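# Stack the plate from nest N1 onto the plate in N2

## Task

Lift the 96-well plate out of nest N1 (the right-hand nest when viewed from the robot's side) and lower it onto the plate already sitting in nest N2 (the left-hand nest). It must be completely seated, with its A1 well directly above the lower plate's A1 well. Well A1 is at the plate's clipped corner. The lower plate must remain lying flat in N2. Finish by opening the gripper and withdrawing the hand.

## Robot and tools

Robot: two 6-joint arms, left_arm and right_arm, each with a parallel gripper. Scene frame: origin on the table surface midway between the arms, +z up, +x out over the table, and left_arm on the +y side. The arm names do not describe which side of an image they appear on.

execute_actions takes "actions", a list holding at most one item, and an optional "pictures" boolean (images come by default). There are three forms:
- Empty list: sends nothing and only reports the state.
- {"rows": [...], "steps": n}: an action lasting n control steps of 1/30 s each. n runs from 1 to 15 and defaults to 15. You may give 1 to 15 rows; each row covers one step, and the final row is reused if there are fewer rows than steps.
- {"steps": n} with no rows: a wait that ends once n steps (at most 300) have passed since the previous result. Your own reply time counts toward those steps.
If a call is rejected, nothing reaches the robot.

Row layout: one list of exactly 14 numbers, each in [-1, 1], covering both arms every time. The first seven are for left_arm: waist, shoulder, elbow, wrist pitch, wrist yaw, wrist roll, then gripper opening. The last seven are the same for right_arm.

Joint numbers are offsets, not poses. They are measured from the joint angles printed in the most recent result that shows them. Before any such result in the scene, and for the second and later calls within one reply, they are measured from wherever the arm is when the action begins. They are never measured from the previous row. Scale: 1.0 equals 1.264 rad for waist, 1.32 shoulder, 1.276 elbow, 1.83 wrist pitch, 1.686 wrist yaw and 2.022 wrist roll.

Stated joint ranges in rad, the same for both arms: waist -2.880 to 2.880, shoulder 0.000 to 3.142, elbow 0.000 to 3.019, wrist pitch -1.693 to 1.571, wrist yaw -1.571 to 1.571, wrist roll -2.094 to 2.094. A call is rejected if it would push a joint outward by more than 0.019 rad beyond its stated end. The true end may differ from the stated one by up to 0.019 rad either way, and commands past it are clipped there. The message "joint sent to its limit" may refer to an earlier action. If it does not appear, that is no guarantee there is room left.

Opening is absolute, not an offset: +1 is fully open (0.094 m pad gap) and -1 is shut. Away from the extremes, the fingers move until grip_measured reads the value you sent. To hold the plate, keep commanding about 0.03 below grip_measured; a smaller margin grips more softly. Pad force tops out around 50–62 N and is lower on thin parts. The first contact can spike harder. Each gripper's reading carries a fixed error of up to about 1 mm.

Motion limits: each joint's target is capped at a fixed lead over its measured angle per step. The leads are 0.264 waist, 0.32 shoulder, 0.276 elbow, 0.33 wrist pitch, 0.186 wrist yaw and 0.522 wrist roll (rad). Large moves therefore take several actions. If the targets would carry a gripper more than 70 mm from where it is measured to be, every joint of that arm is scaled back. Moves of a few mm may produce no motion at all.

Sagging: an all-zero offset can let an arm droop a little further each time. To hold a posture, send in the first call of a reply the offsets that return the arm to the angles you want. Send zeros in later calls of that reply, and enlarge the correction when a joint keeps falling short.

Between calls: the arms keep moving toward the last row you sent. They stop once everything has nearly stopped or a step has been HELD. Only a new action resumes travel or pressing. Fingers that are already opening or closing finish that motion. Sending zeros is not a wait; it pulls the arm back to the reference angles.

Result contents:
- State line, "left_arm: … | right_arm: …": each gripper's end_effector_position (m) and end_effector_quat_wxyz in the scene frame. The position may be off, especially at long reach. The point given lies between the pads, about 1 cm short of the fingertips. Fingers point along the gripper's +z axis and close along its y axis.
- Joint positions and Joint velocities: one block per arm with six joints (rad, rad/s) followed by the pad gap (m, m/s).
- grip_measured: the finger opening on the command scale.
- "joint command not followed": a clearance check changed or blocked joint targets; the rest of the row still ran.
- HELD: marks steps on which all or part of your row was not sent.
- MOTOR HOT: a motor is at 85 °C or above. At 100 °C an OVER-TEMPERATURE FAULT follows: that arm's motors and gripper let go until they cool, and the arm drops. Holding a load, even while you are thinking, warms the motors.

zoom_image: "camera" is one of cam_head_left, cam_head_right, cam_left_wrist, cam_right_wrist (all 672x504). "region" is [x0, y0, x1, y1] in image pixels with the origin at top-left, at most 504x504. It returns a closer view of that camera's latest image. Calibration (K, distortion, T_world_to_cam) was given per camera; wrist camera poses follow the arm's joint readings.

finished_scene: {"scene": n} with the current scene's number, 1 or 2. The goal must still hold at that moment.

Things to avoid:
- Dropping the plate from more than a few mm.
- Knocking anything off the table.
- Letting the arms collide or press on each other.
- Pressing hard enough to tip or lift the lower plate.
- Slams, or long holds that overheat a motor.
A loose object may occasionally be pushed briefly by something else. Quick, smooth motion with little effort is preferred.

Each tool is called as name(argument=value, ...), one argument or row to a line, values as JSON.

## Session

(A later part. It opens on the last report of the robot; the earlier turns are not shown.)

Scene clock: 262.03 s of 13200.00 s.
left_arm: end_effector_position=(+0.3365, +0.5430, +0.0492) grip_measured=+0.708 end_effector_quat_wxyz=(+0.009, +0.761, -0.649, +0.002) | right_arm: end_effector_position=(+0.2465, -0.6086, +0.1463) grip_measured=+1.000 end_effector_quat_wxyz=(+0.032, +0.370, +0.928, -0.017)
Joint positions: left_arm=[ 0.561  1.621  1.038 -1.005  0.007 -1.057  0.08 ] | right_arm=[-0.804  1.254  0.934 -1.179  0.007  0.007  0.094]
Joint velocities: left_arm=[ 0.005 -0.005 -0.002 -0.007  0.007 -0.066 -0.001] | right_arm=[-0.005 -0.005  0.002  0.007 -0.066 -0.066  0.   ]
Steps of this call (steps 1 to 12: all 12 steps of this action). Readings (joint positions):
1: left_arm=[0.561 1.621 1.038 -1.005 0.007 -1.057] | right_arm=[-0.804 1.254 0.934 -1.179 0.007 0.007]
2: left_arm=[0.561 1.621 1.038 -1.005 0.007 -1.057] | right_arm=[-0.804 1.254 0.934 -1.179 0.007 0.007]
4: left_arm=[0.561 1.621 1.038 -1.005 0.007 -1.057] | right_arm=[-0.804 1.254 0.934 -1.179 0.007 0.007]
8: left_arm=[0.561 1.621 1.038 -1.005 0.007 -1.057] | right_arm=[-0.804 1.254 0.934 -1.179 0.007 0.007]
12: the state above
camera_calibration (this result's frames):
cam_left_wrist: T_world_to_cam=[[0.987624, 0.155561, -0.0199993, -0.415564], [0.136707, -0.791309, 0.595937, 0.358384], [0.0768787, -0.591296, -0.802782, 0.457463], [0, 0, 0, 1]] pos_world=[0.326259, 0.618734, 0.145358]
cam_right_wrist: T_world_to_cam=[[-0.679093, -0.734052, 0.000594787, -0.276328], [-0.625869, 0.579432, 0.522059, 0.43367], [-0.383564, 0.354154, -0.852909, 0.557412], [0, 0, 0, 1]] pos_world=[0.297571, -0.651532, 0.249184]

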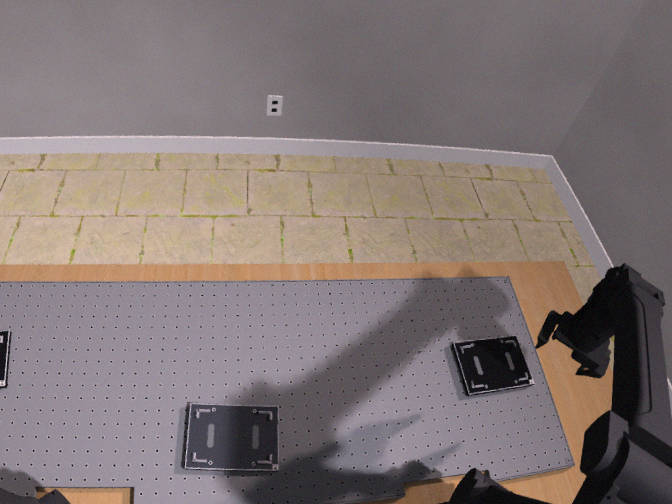

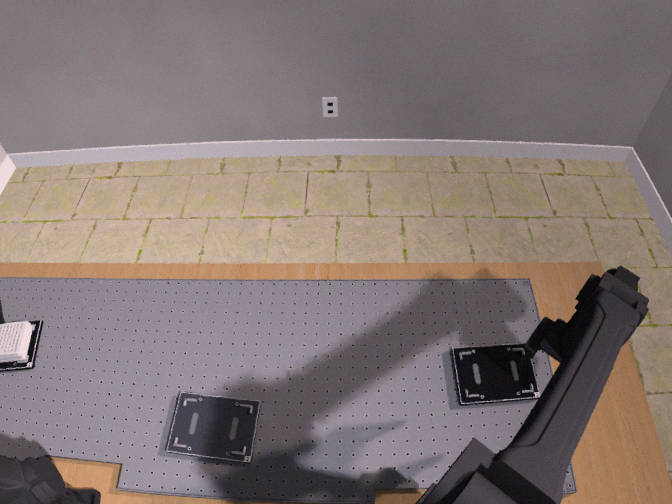

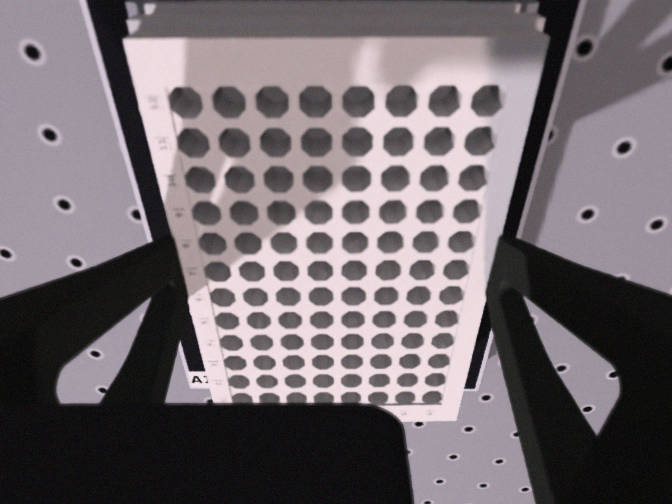

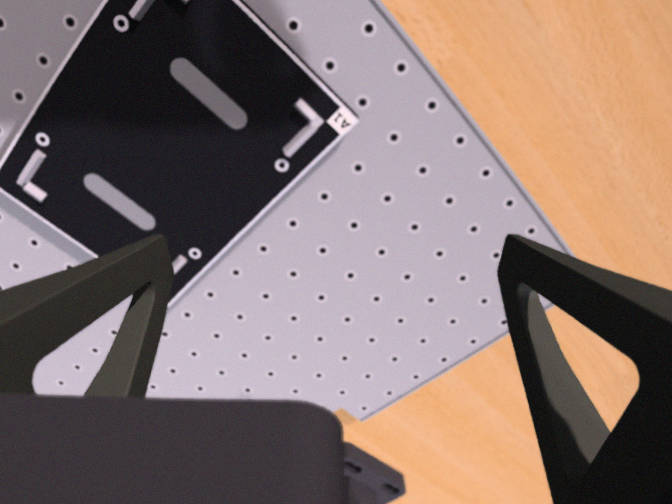

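execute_actions(
  actions=[
    {"rows":[[0,-0.01,0,0,0,0,0.685,0,0,0,0,0,0,1],[0,-0.018,0,0,0,0,0.685,0,0,0,0,0,0,1],[0,-0.018,0,0,0,0,0.685,0,0,0,0,0,0,1],[0,-0.018,0,0,0,0,0.685,0,0,0,0,0,0,1],[0,-0.018,0,0,0,0,0.685,0,0,0,0,0,0,1],[0,-0.018,0,0,0,0,0.685,0,0,0,0,0,0,1],[0.009,-0.018,0,0,0,0,0.685,0,0,0,0,0,0,1]]},
  ],
)

Scene clock: 267.43 s of 13200.00 s.
left_arm: end_effector_position=(+0.3357, +0.5446, +0.0509) grip_measured=+0.708 end_effector_quat_wxyz=(+0.007, +0.762, -0.647, +0.002) | right_arm: end_effector_position=(+0.2465, -0.6086, +0.1463) grip_measured=+1.000 end_effector_quat_wxyz=(+0.032, +0.370, +0.928, -0.017)
Joint positions: left_arm=[ 0.565  1.617  1.038 -1.005  0.007 -1.057  0.08 ] | right_arm=[-0.804  1.254  0.934 -1.179  0.007  0.007  0.094]
Joint velocities: left_arm=[-0.005 -0.005  0.022  0.002 -0.037 -0.007 -0.   ] | right_arm=[-0.015 -0.005 -0.002 -0.027 -0.007  0.051  0.   ]
Steps of this call (steps 1 to 15: the robot went on to your last target; steps 16 to 90: nothing new was sent; then 1.90 s passed at rest; steps 91 to 105: all 15 steps of this action). Readings (joint positions):
91: left_arm=[0.561 1.620 1.038 -1.005 0.007 -1.057] | right_arm=[-0.804 1.254 0.934 -1.179 0.007 0.007]
92: left_arm=[0.561 1.619 1.038 -1.005 0.007 -1.057] | right_arm=[-0.804 1.254 0.934 -1.179 0.007 0.007]
94: left_arm=[0.561 1.618 1.038 -1.005 0.007 -1.057] | right_arm=[-0.804 1.254 0.934 -1.179 0.007 0.007]
98: left_arm=[0.561 1.617 1.038 -1.005 0.007 -1.057] | right_arm=[-0.804 1.254 0.934 -1.179 0.007 0.007]
105: the state above
camera_calibration (this result's frames):
cam_left_wrist: T_world_to_cam=[[0.987022, 0.159751, -0.0163502, -0.417216], [0.138079, -0.792292, 0.594313, 0.358921], [0.081988, -0.588857, -0.804068, 0.45685], [0, 0, 0, 1]] pos_world=[0.324786, 0.62004, 0.147206]
cam_right_wrist: T_world_to_cam=[[-0.679093, -0.734052, 0.000594787, -0.276328], [-0.625869, 0.579432, 0.522059, 0.43367], [-0.383564, 0.354154, -0.852909, 0.557412], [0, 0, 0, 1]] pos_world=[0.297571, -0.651532, 0.249184]

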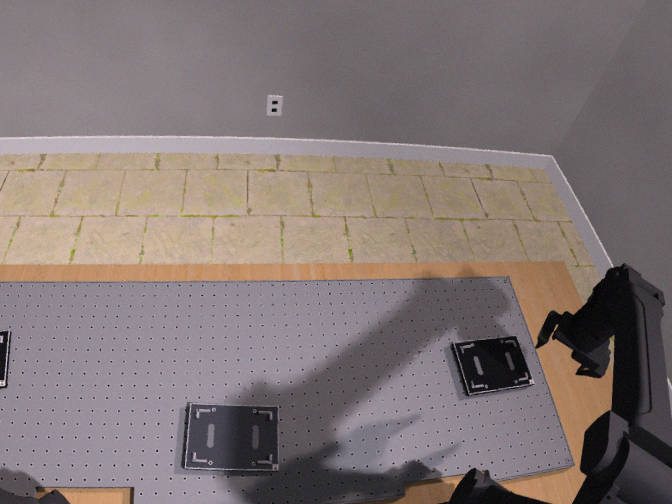

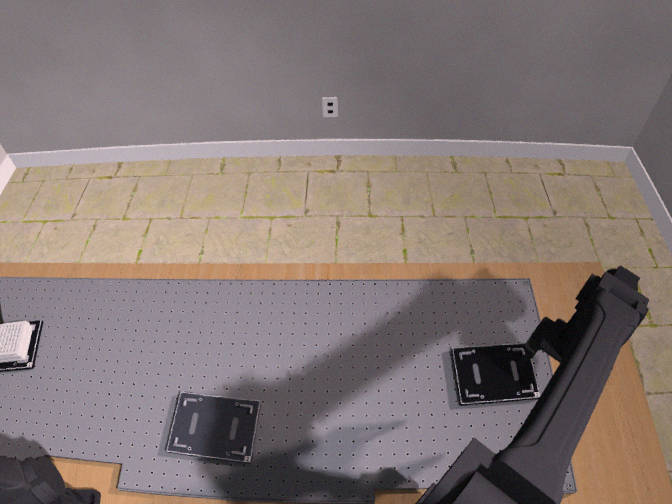

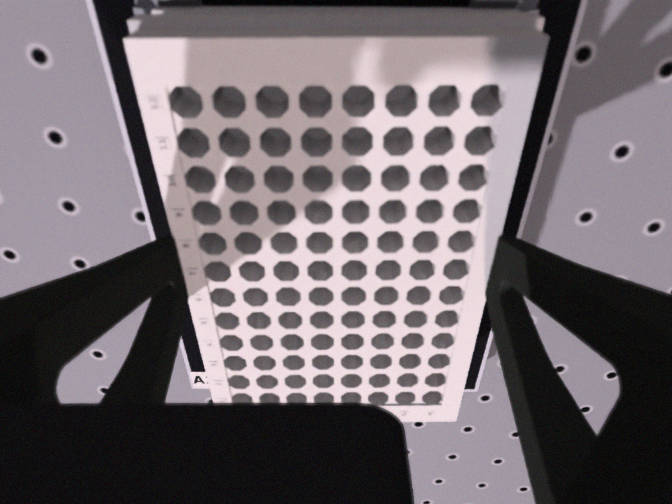

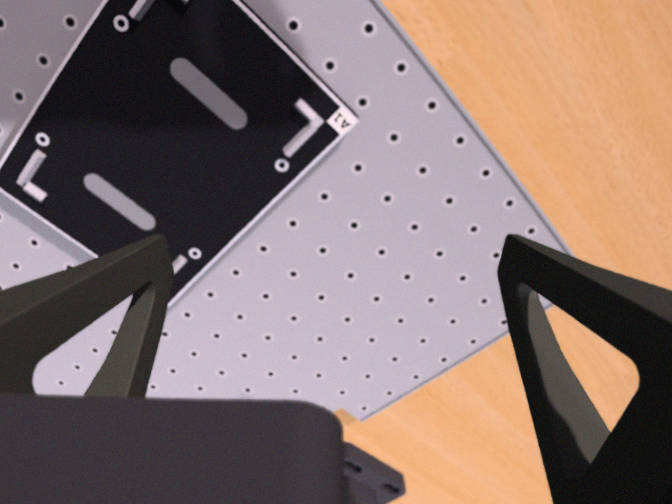

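execute_actions(
  actions=[
    {"rows":[[0,0.012,0,0,0,0,0.685,0,0,0,0,0,0,1],[0,0.02,0,0,0,0,0.685,0,0,0,0,0,0,1],[0,0.026,0,0,0,0,0.685,0,0,0,0,0,0,1]]},
  ],
)

Scene clock: 271.43 s of 13200.00 s.
left_arm: end_effector_position=(+0.3354, +0.5443, +0.0487) grip_measured=+0.708 end_effector_quat_wxyz=(+0.010, +0.762, -0.647, +0.002) | right_arm: end_effector_position=(+0.2465, -0.6086, +0.1463) grip_measured=+1.000 end_effector_quat_wxyz=(+0.032, +0.370, +0.928, -0.017)
Joint positions: left_arm=[ 0.565  1.622  1.038 -1.005  0.007 -1.057  0.08 ] | right_arm=[-0.804  1.254  0.934 -1.179  0.007  0.007  0.094]
Joint velocities: left_arm=[-0.005  0.005 -0.002 -0.007  0.007  0.051 -0.001] | right_arm=[-0.015 -0.015 -0.007 -0.017  0.051  0.022  0.   ]
Steps of this call (steps 1 to 15: the robot went on to your last target; steps 16 to 90: nothing new was sent; then 0.50 s passed at rest; steps 91 to 105: all 15 steps of this action). Readings (joint positions):
91: left_arm=[0.565 1.617 1.038 -1.005 0.007 -1.057] | right_arm=[-0.804 1.254 0.934 -1.179 0.007 0.007]
92: left_arm=[0.565 1.618 1.038 -1.005 0.007 -1.057] | right_arm=[-0.804 1.254 0.934 -1.179 0.007 0.007]
94: left_arm=[0.565 1.622 1.038 -1.005 0.007 -1.057] | right_arm=[-0.804 1.254 0.934 -1.179 0.007 0.007]
98: left_arm=[0.565 1.622 1.038 -1.005 0.007 -1.057] | right_arm=[-0.804 1.254 0.934 -1.179 0.007 0.007]
105: the state above
camera_calibration (this result's frames):
cam_left_wrist: T_world_to_cam=[[0.986948, 0.15969, -0.0208063, -0.416633], [0.140421, -0.790123, 0.596647, 0.357901], [0.0788388, -0.591781, -0.802234, 0.45752], [0, 0, 0, 1]] pos_world=[0.324868, 0.62007, 0.144829]
cam_right_wrist: T_world_to_cam=[[-0.679093, -0.734052, 0.000594787, -0.276328], [-0.625869, 0.579432, 0.522059, 0.43367], [-0.383564, 0.354154, -0.852909, 0.557412], [0, 0, 0, 1]] pos_world=[0.297571, -0.651532, 0.249184]

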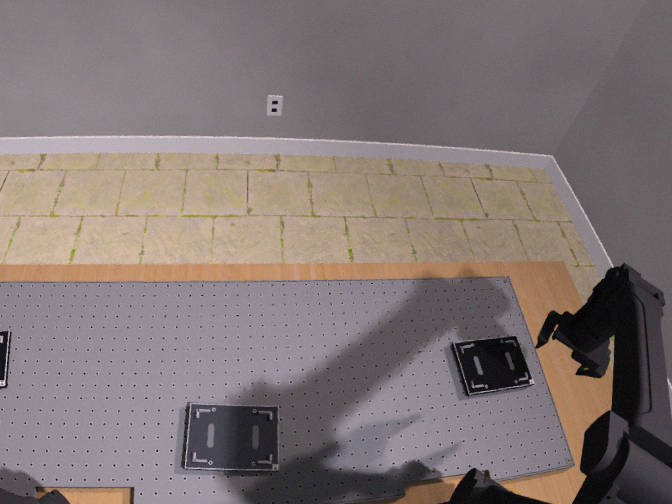

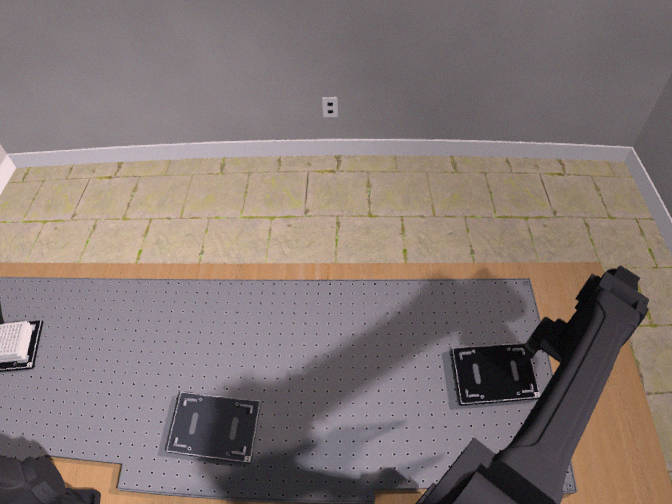

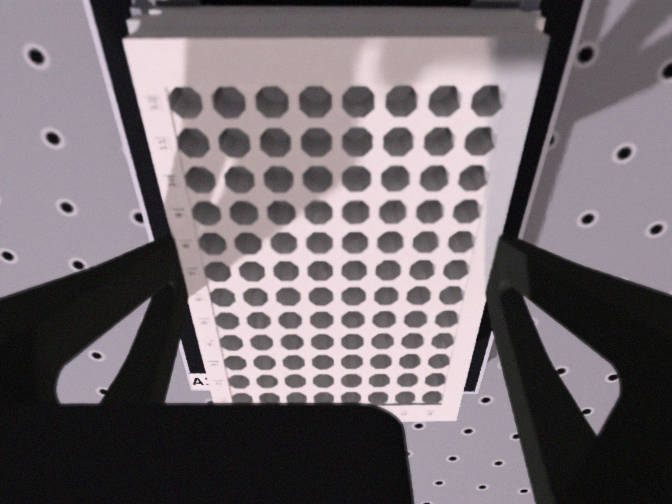

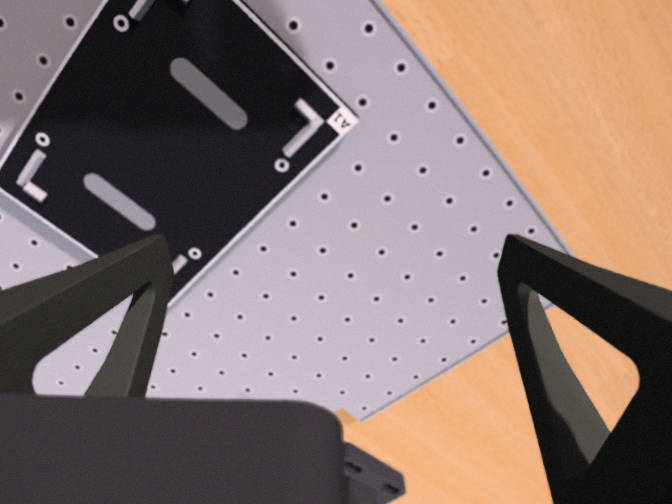

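execute_actions(
  actions=[
    {"rows":[[0,0,0,0,0,0,0.72,0,0,0,0,0,0,1],[0,0,0,0,0,0,0.75,0,0,0,0,0,0,1],[0,0,0,0,0,0,0.8,0,0,0,0,0,0,1],[0,0,0,0,0,0,0.9,0,0,0,0,0,0,1],[0,0,0,0,0,0,1,0,0,0,0,0,0,1]]},
  ],
)

execute_actions(
  actions=[
    {"rows":[[0,-0.015,0.04,-0.01,0,0,1,0,0,0,0,0,0,1],[0,-0.025,0.055,-0.025,0,0,1,0,0,0,0,0,0,1],[0,-0.035,0.07,-0.04,0,0,1,0,0,0,0,0,0,1],[0,-0.045,0.085,-0.055,0,0,1,0,0,0,0,0,0,1],[0,-0.055,0.1,-0.07,0,0,1,0,0,0,0,0,0,1]]},
  ],
)

zoom_image(
  camera="cam_head_right",
  region=[0,305,60,380],
)

Scene clock: 279.93 s of 13200.00 s.
left_arm: end_effector_position=(+0.3354, +0.5442, +0.0491) grip_measured=+0.998 end_effector_quat_wxyz=(+0.010, +0.762, -0.647, +0.002) | right_arm: end_effector_position=(+0.2465, -0.6086, +0.1463) grip_measured=+1.000 end_effector_quat_wxyz=(+0.032, +0.370, +0.928, -0.017)
Joint positions: left_arm=[ 0.565  1.621  1.037 -1.005  0.008 -1.057  0.094] | right_arm=[-0.804  1.254  0.934 -1.179  0.007  0.007  0.094]
Joint velocities: left_arm=[ 0.005  0.005  0.012  0.012  0.007 -0.066 -0.   ] | right_arm=[ 0.005 -0.024  0.012  0.007  0.007  0.007  0.   ]
Steps of this call (steps 1 to 15: the robot went on to your last target; steps 16 to 90: nothing new was sent; then 5.00 s passed at rest; steps 91 to 105: all 15 steps of this action). Readings (joint positions):
91: left_arm=[0.565 1.621 1.038 -1.005 0.008 -1.057] | right_arm=[-0.804 1.254 0.934 -1.179 0.007 0.007]
92: left_arm=[0.565 1.621 1.038 -1.005 0.008 -1.057] | right_arm=[-0.804 1.254 0.934 -1.179 0.007 0.007]
94: left_arm=[0.565 1.621 1.038 -1.005 0.008 -1.057] | right_arm=[-0.804 1.254 0.934 -1.179 0.007 0.007]
98: left_arm=[0.565 1.621 1.037 -1.005 0.008 -1.057] | right_arm=[-0.804 1.254 0.934 -1.179 0.007 0.007]
105: the state above
camera_calibration (this result's frames):
cam_left_wrist: T_world_to_cam=[[0.986964, 0.1597, -0.0199546, -0.416641], [0.139929, -0.79023, 0.596621, 0.357845], [0.0795118, -0.591636, -0.802275, 0.457432], [0, 0, 0, 1]] pos_world=[0.324765, 0.619951, 0.145174]
cam_right_wrist: T_world_to_cam=[[-0.679093, -0.734052, 0.000594787, -0.276328], [-0.625869, 0.579432, 0.522059, 0.43367], [-0.383564, 0.354154, -0.852909, 0.557412], [0, 0, 0, 1]] pos_world=[0.297571, -0.651532, 0.249184]

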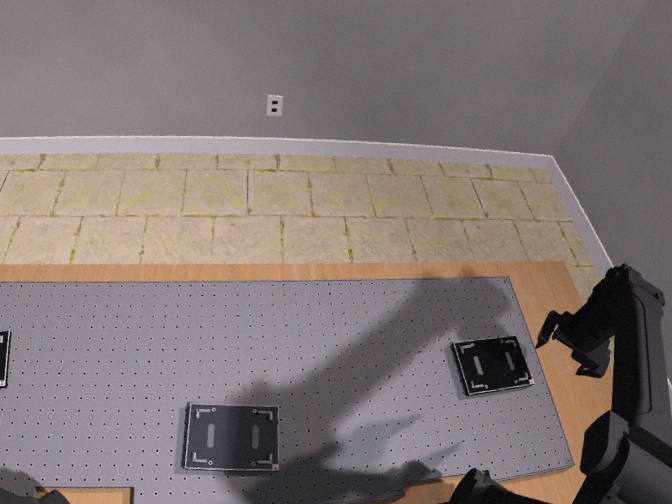

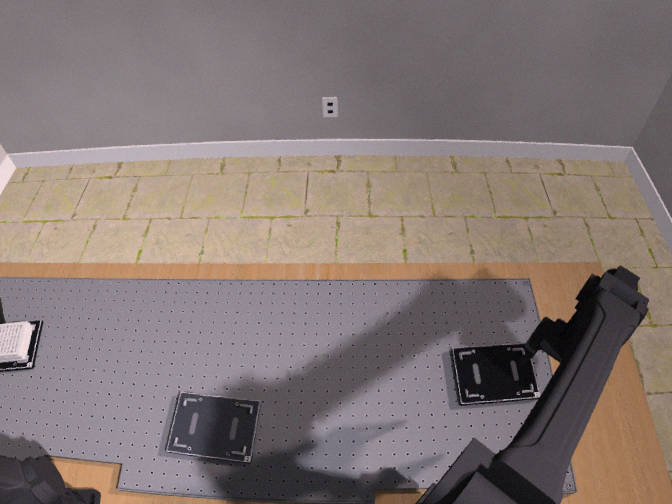

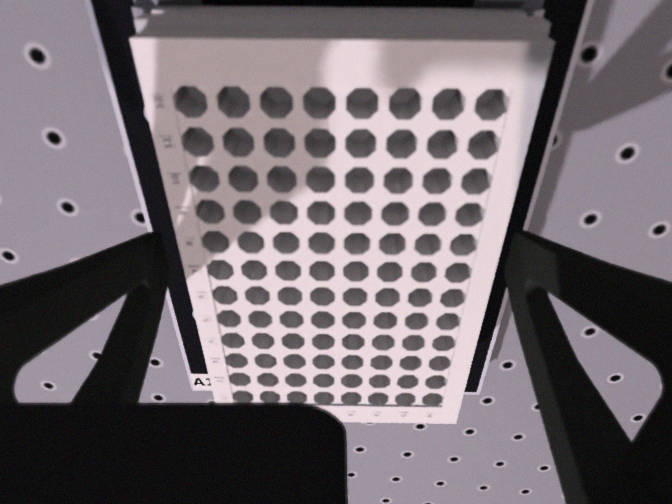

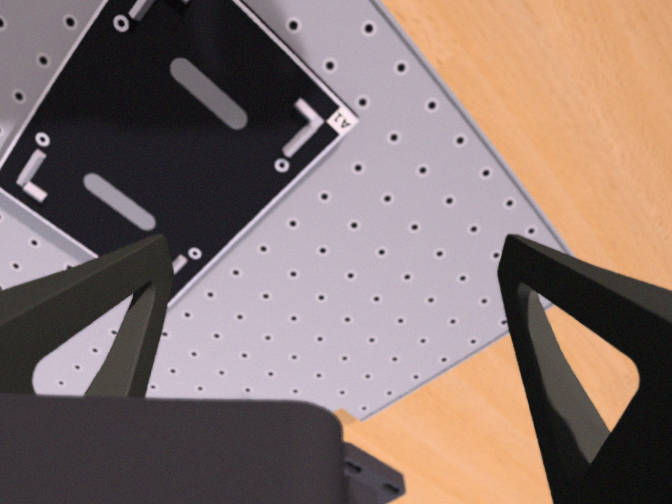

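Scene clock: 280.43 s of 13200.00 s.
left_arm: end_effector_position=(+0.3484, +0.5546, +0.1129) grip_measured=+0.998 end_effector_quat_wxyz=(-0.020, +0.762, -0.647, +0.008) | right_arm: end_effector_position=(+0.2465, -0.6086, +0.1463) grip_measured=+1.000 end_effector_quat_wxyz=(+0.032, +0.370, +0.928, -0.017)
Joint positions: left_arm=[ 0.565  1.543  1.132 -1.118  0.008 -1.057  0.094] | right_arm=[-0.804  1.254  0.934 -1.179  0.007  0.007  0.094]
Joint velocities: left_arm=[-0.005  0.015 -0.012 -0.017 -0.037 -0.037 -0.001] | right_arm=[-0.005 -0.005 -0.002  0.002  0.022  0.022  0.   ]
Steps of this call (steps 1 to 15: all 15 steps of this action). Readings (joint positions):
1: left_arm=[0.565 1.621 1.037 -1.006 0.008 -1.057] | right_arm=[-0.804 1.254 0.934 -1.179 0.007 0.007]
2: left_arm=[0.565 1.621 1.040 -1.014 0.008 -1.057] | right_arm=[-0.804 1.254 0.934 -1.179 0.007 0.007]
4: left_arm=[0.565 1.616 1.056 -1.052 0.008 -1.057] | right_arm=[-0.804 1.254 0.934 -1.179 0.007 0.007]
8: left_arm=[0.565 1.581 1.107 -1.112 0.008 -1.057] | right_arm=[-0.804 1.254 0.934 -1.179 0.007 0.007]
15: the state above
camera_calibration (this result's frames):
cam_left_wrist: T_world_to_cam=[[0.986679, 0.159472, 0.0321303, -0.435524], [0.112622, -0.812155, 0.572469, 0.350559], [0.117387, -0.561225, -0.819297, 0.485694], [0, 0, 0, 1]] pos_world=[0.333228, 0.626745, 0.211237]
cam_right_wrist: T_world_to_cam=[[-0.679093, -0.734052, 0.000594787, -0.276328], [-0.625869, 0.579432, 0.522059, 0.43367], [-0.383564, 0.354154, -0.852909, 0.557412], [0, 0, 0, 1]] pos_world=[0.297571, -0.651532, 0.249184]

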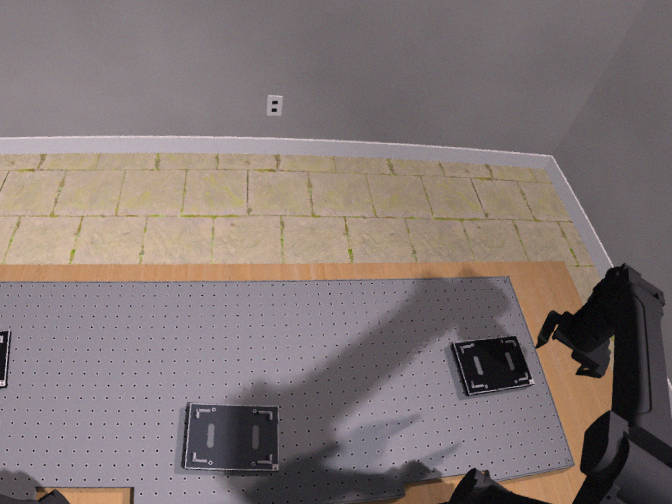

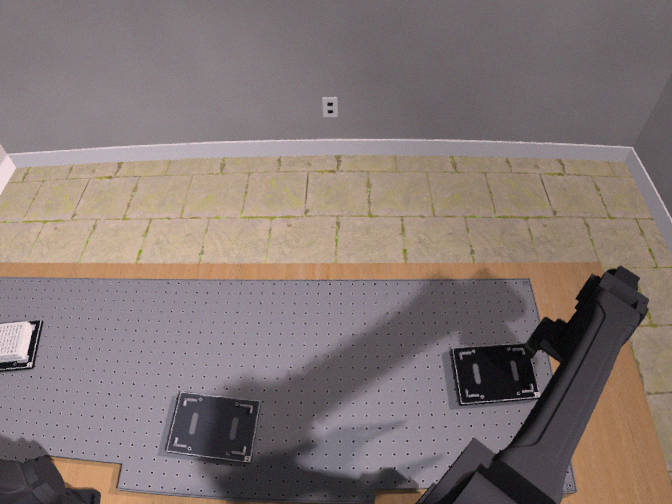

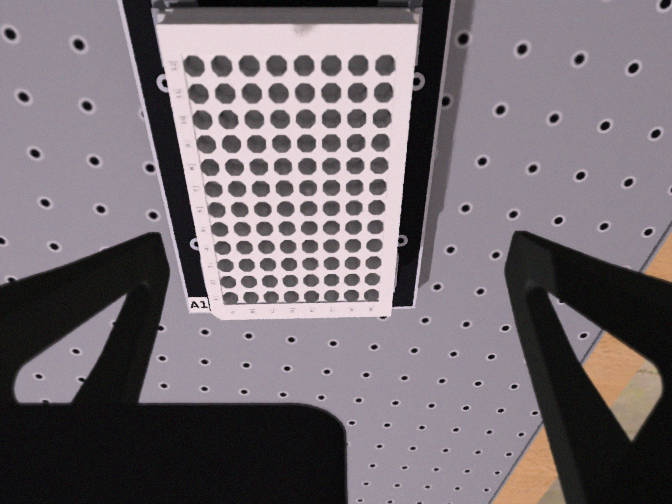

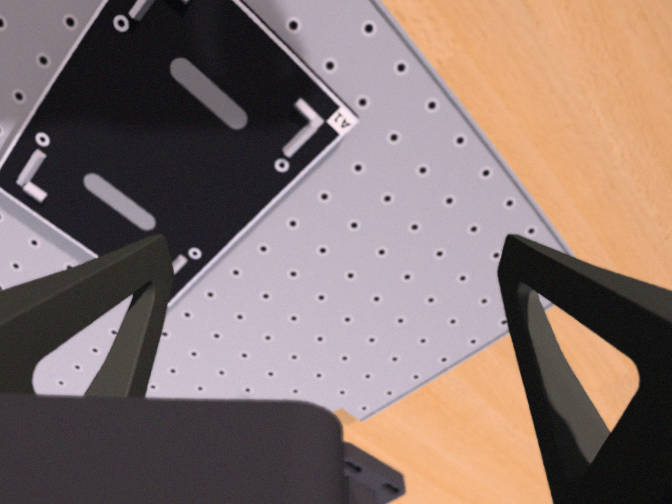

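Region (0, 305, 60, 380) of cam_head_right's 672x504 image, scaled by 6.720, with more detail than that image has; it fills the left 403 columns of this view, and the rest is white.

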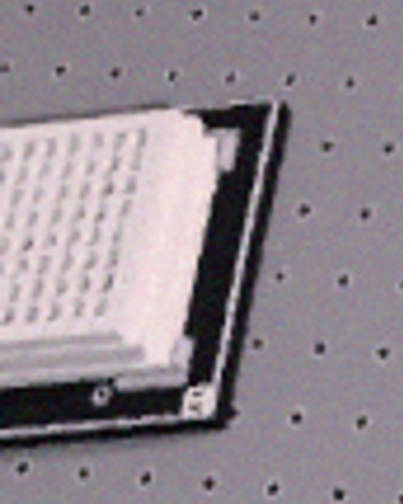

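zoom_image(
  camera="cam_left_wrist",
  region=[120,0,460,100],
)

zoom_image(
  camera="cam_left_wrist",
  region=[160,220,440,330],
)

Region (120, 0, 460, 100) of cam_left_wrist's 672x504 image, scaled by 1.482, with more detail than that image has; it fills the top 148 rows of this view, and the rest is white.

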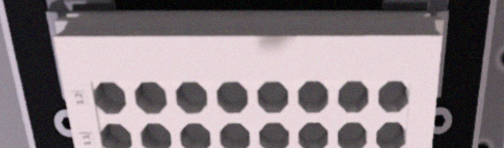

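Region (160, 220, 440, 330) of cam_left_wrist's 672x504 image, scaled by 1.800, with more detail than that image has; it fills the top 198 rows of this view, and the rest is white.

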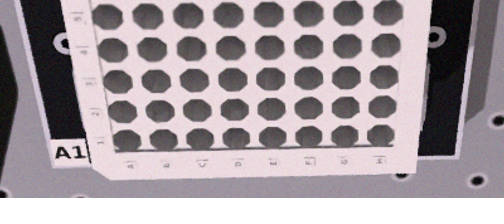

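finished_scene(
  scene=2,
)

The scene is finished: the task was done.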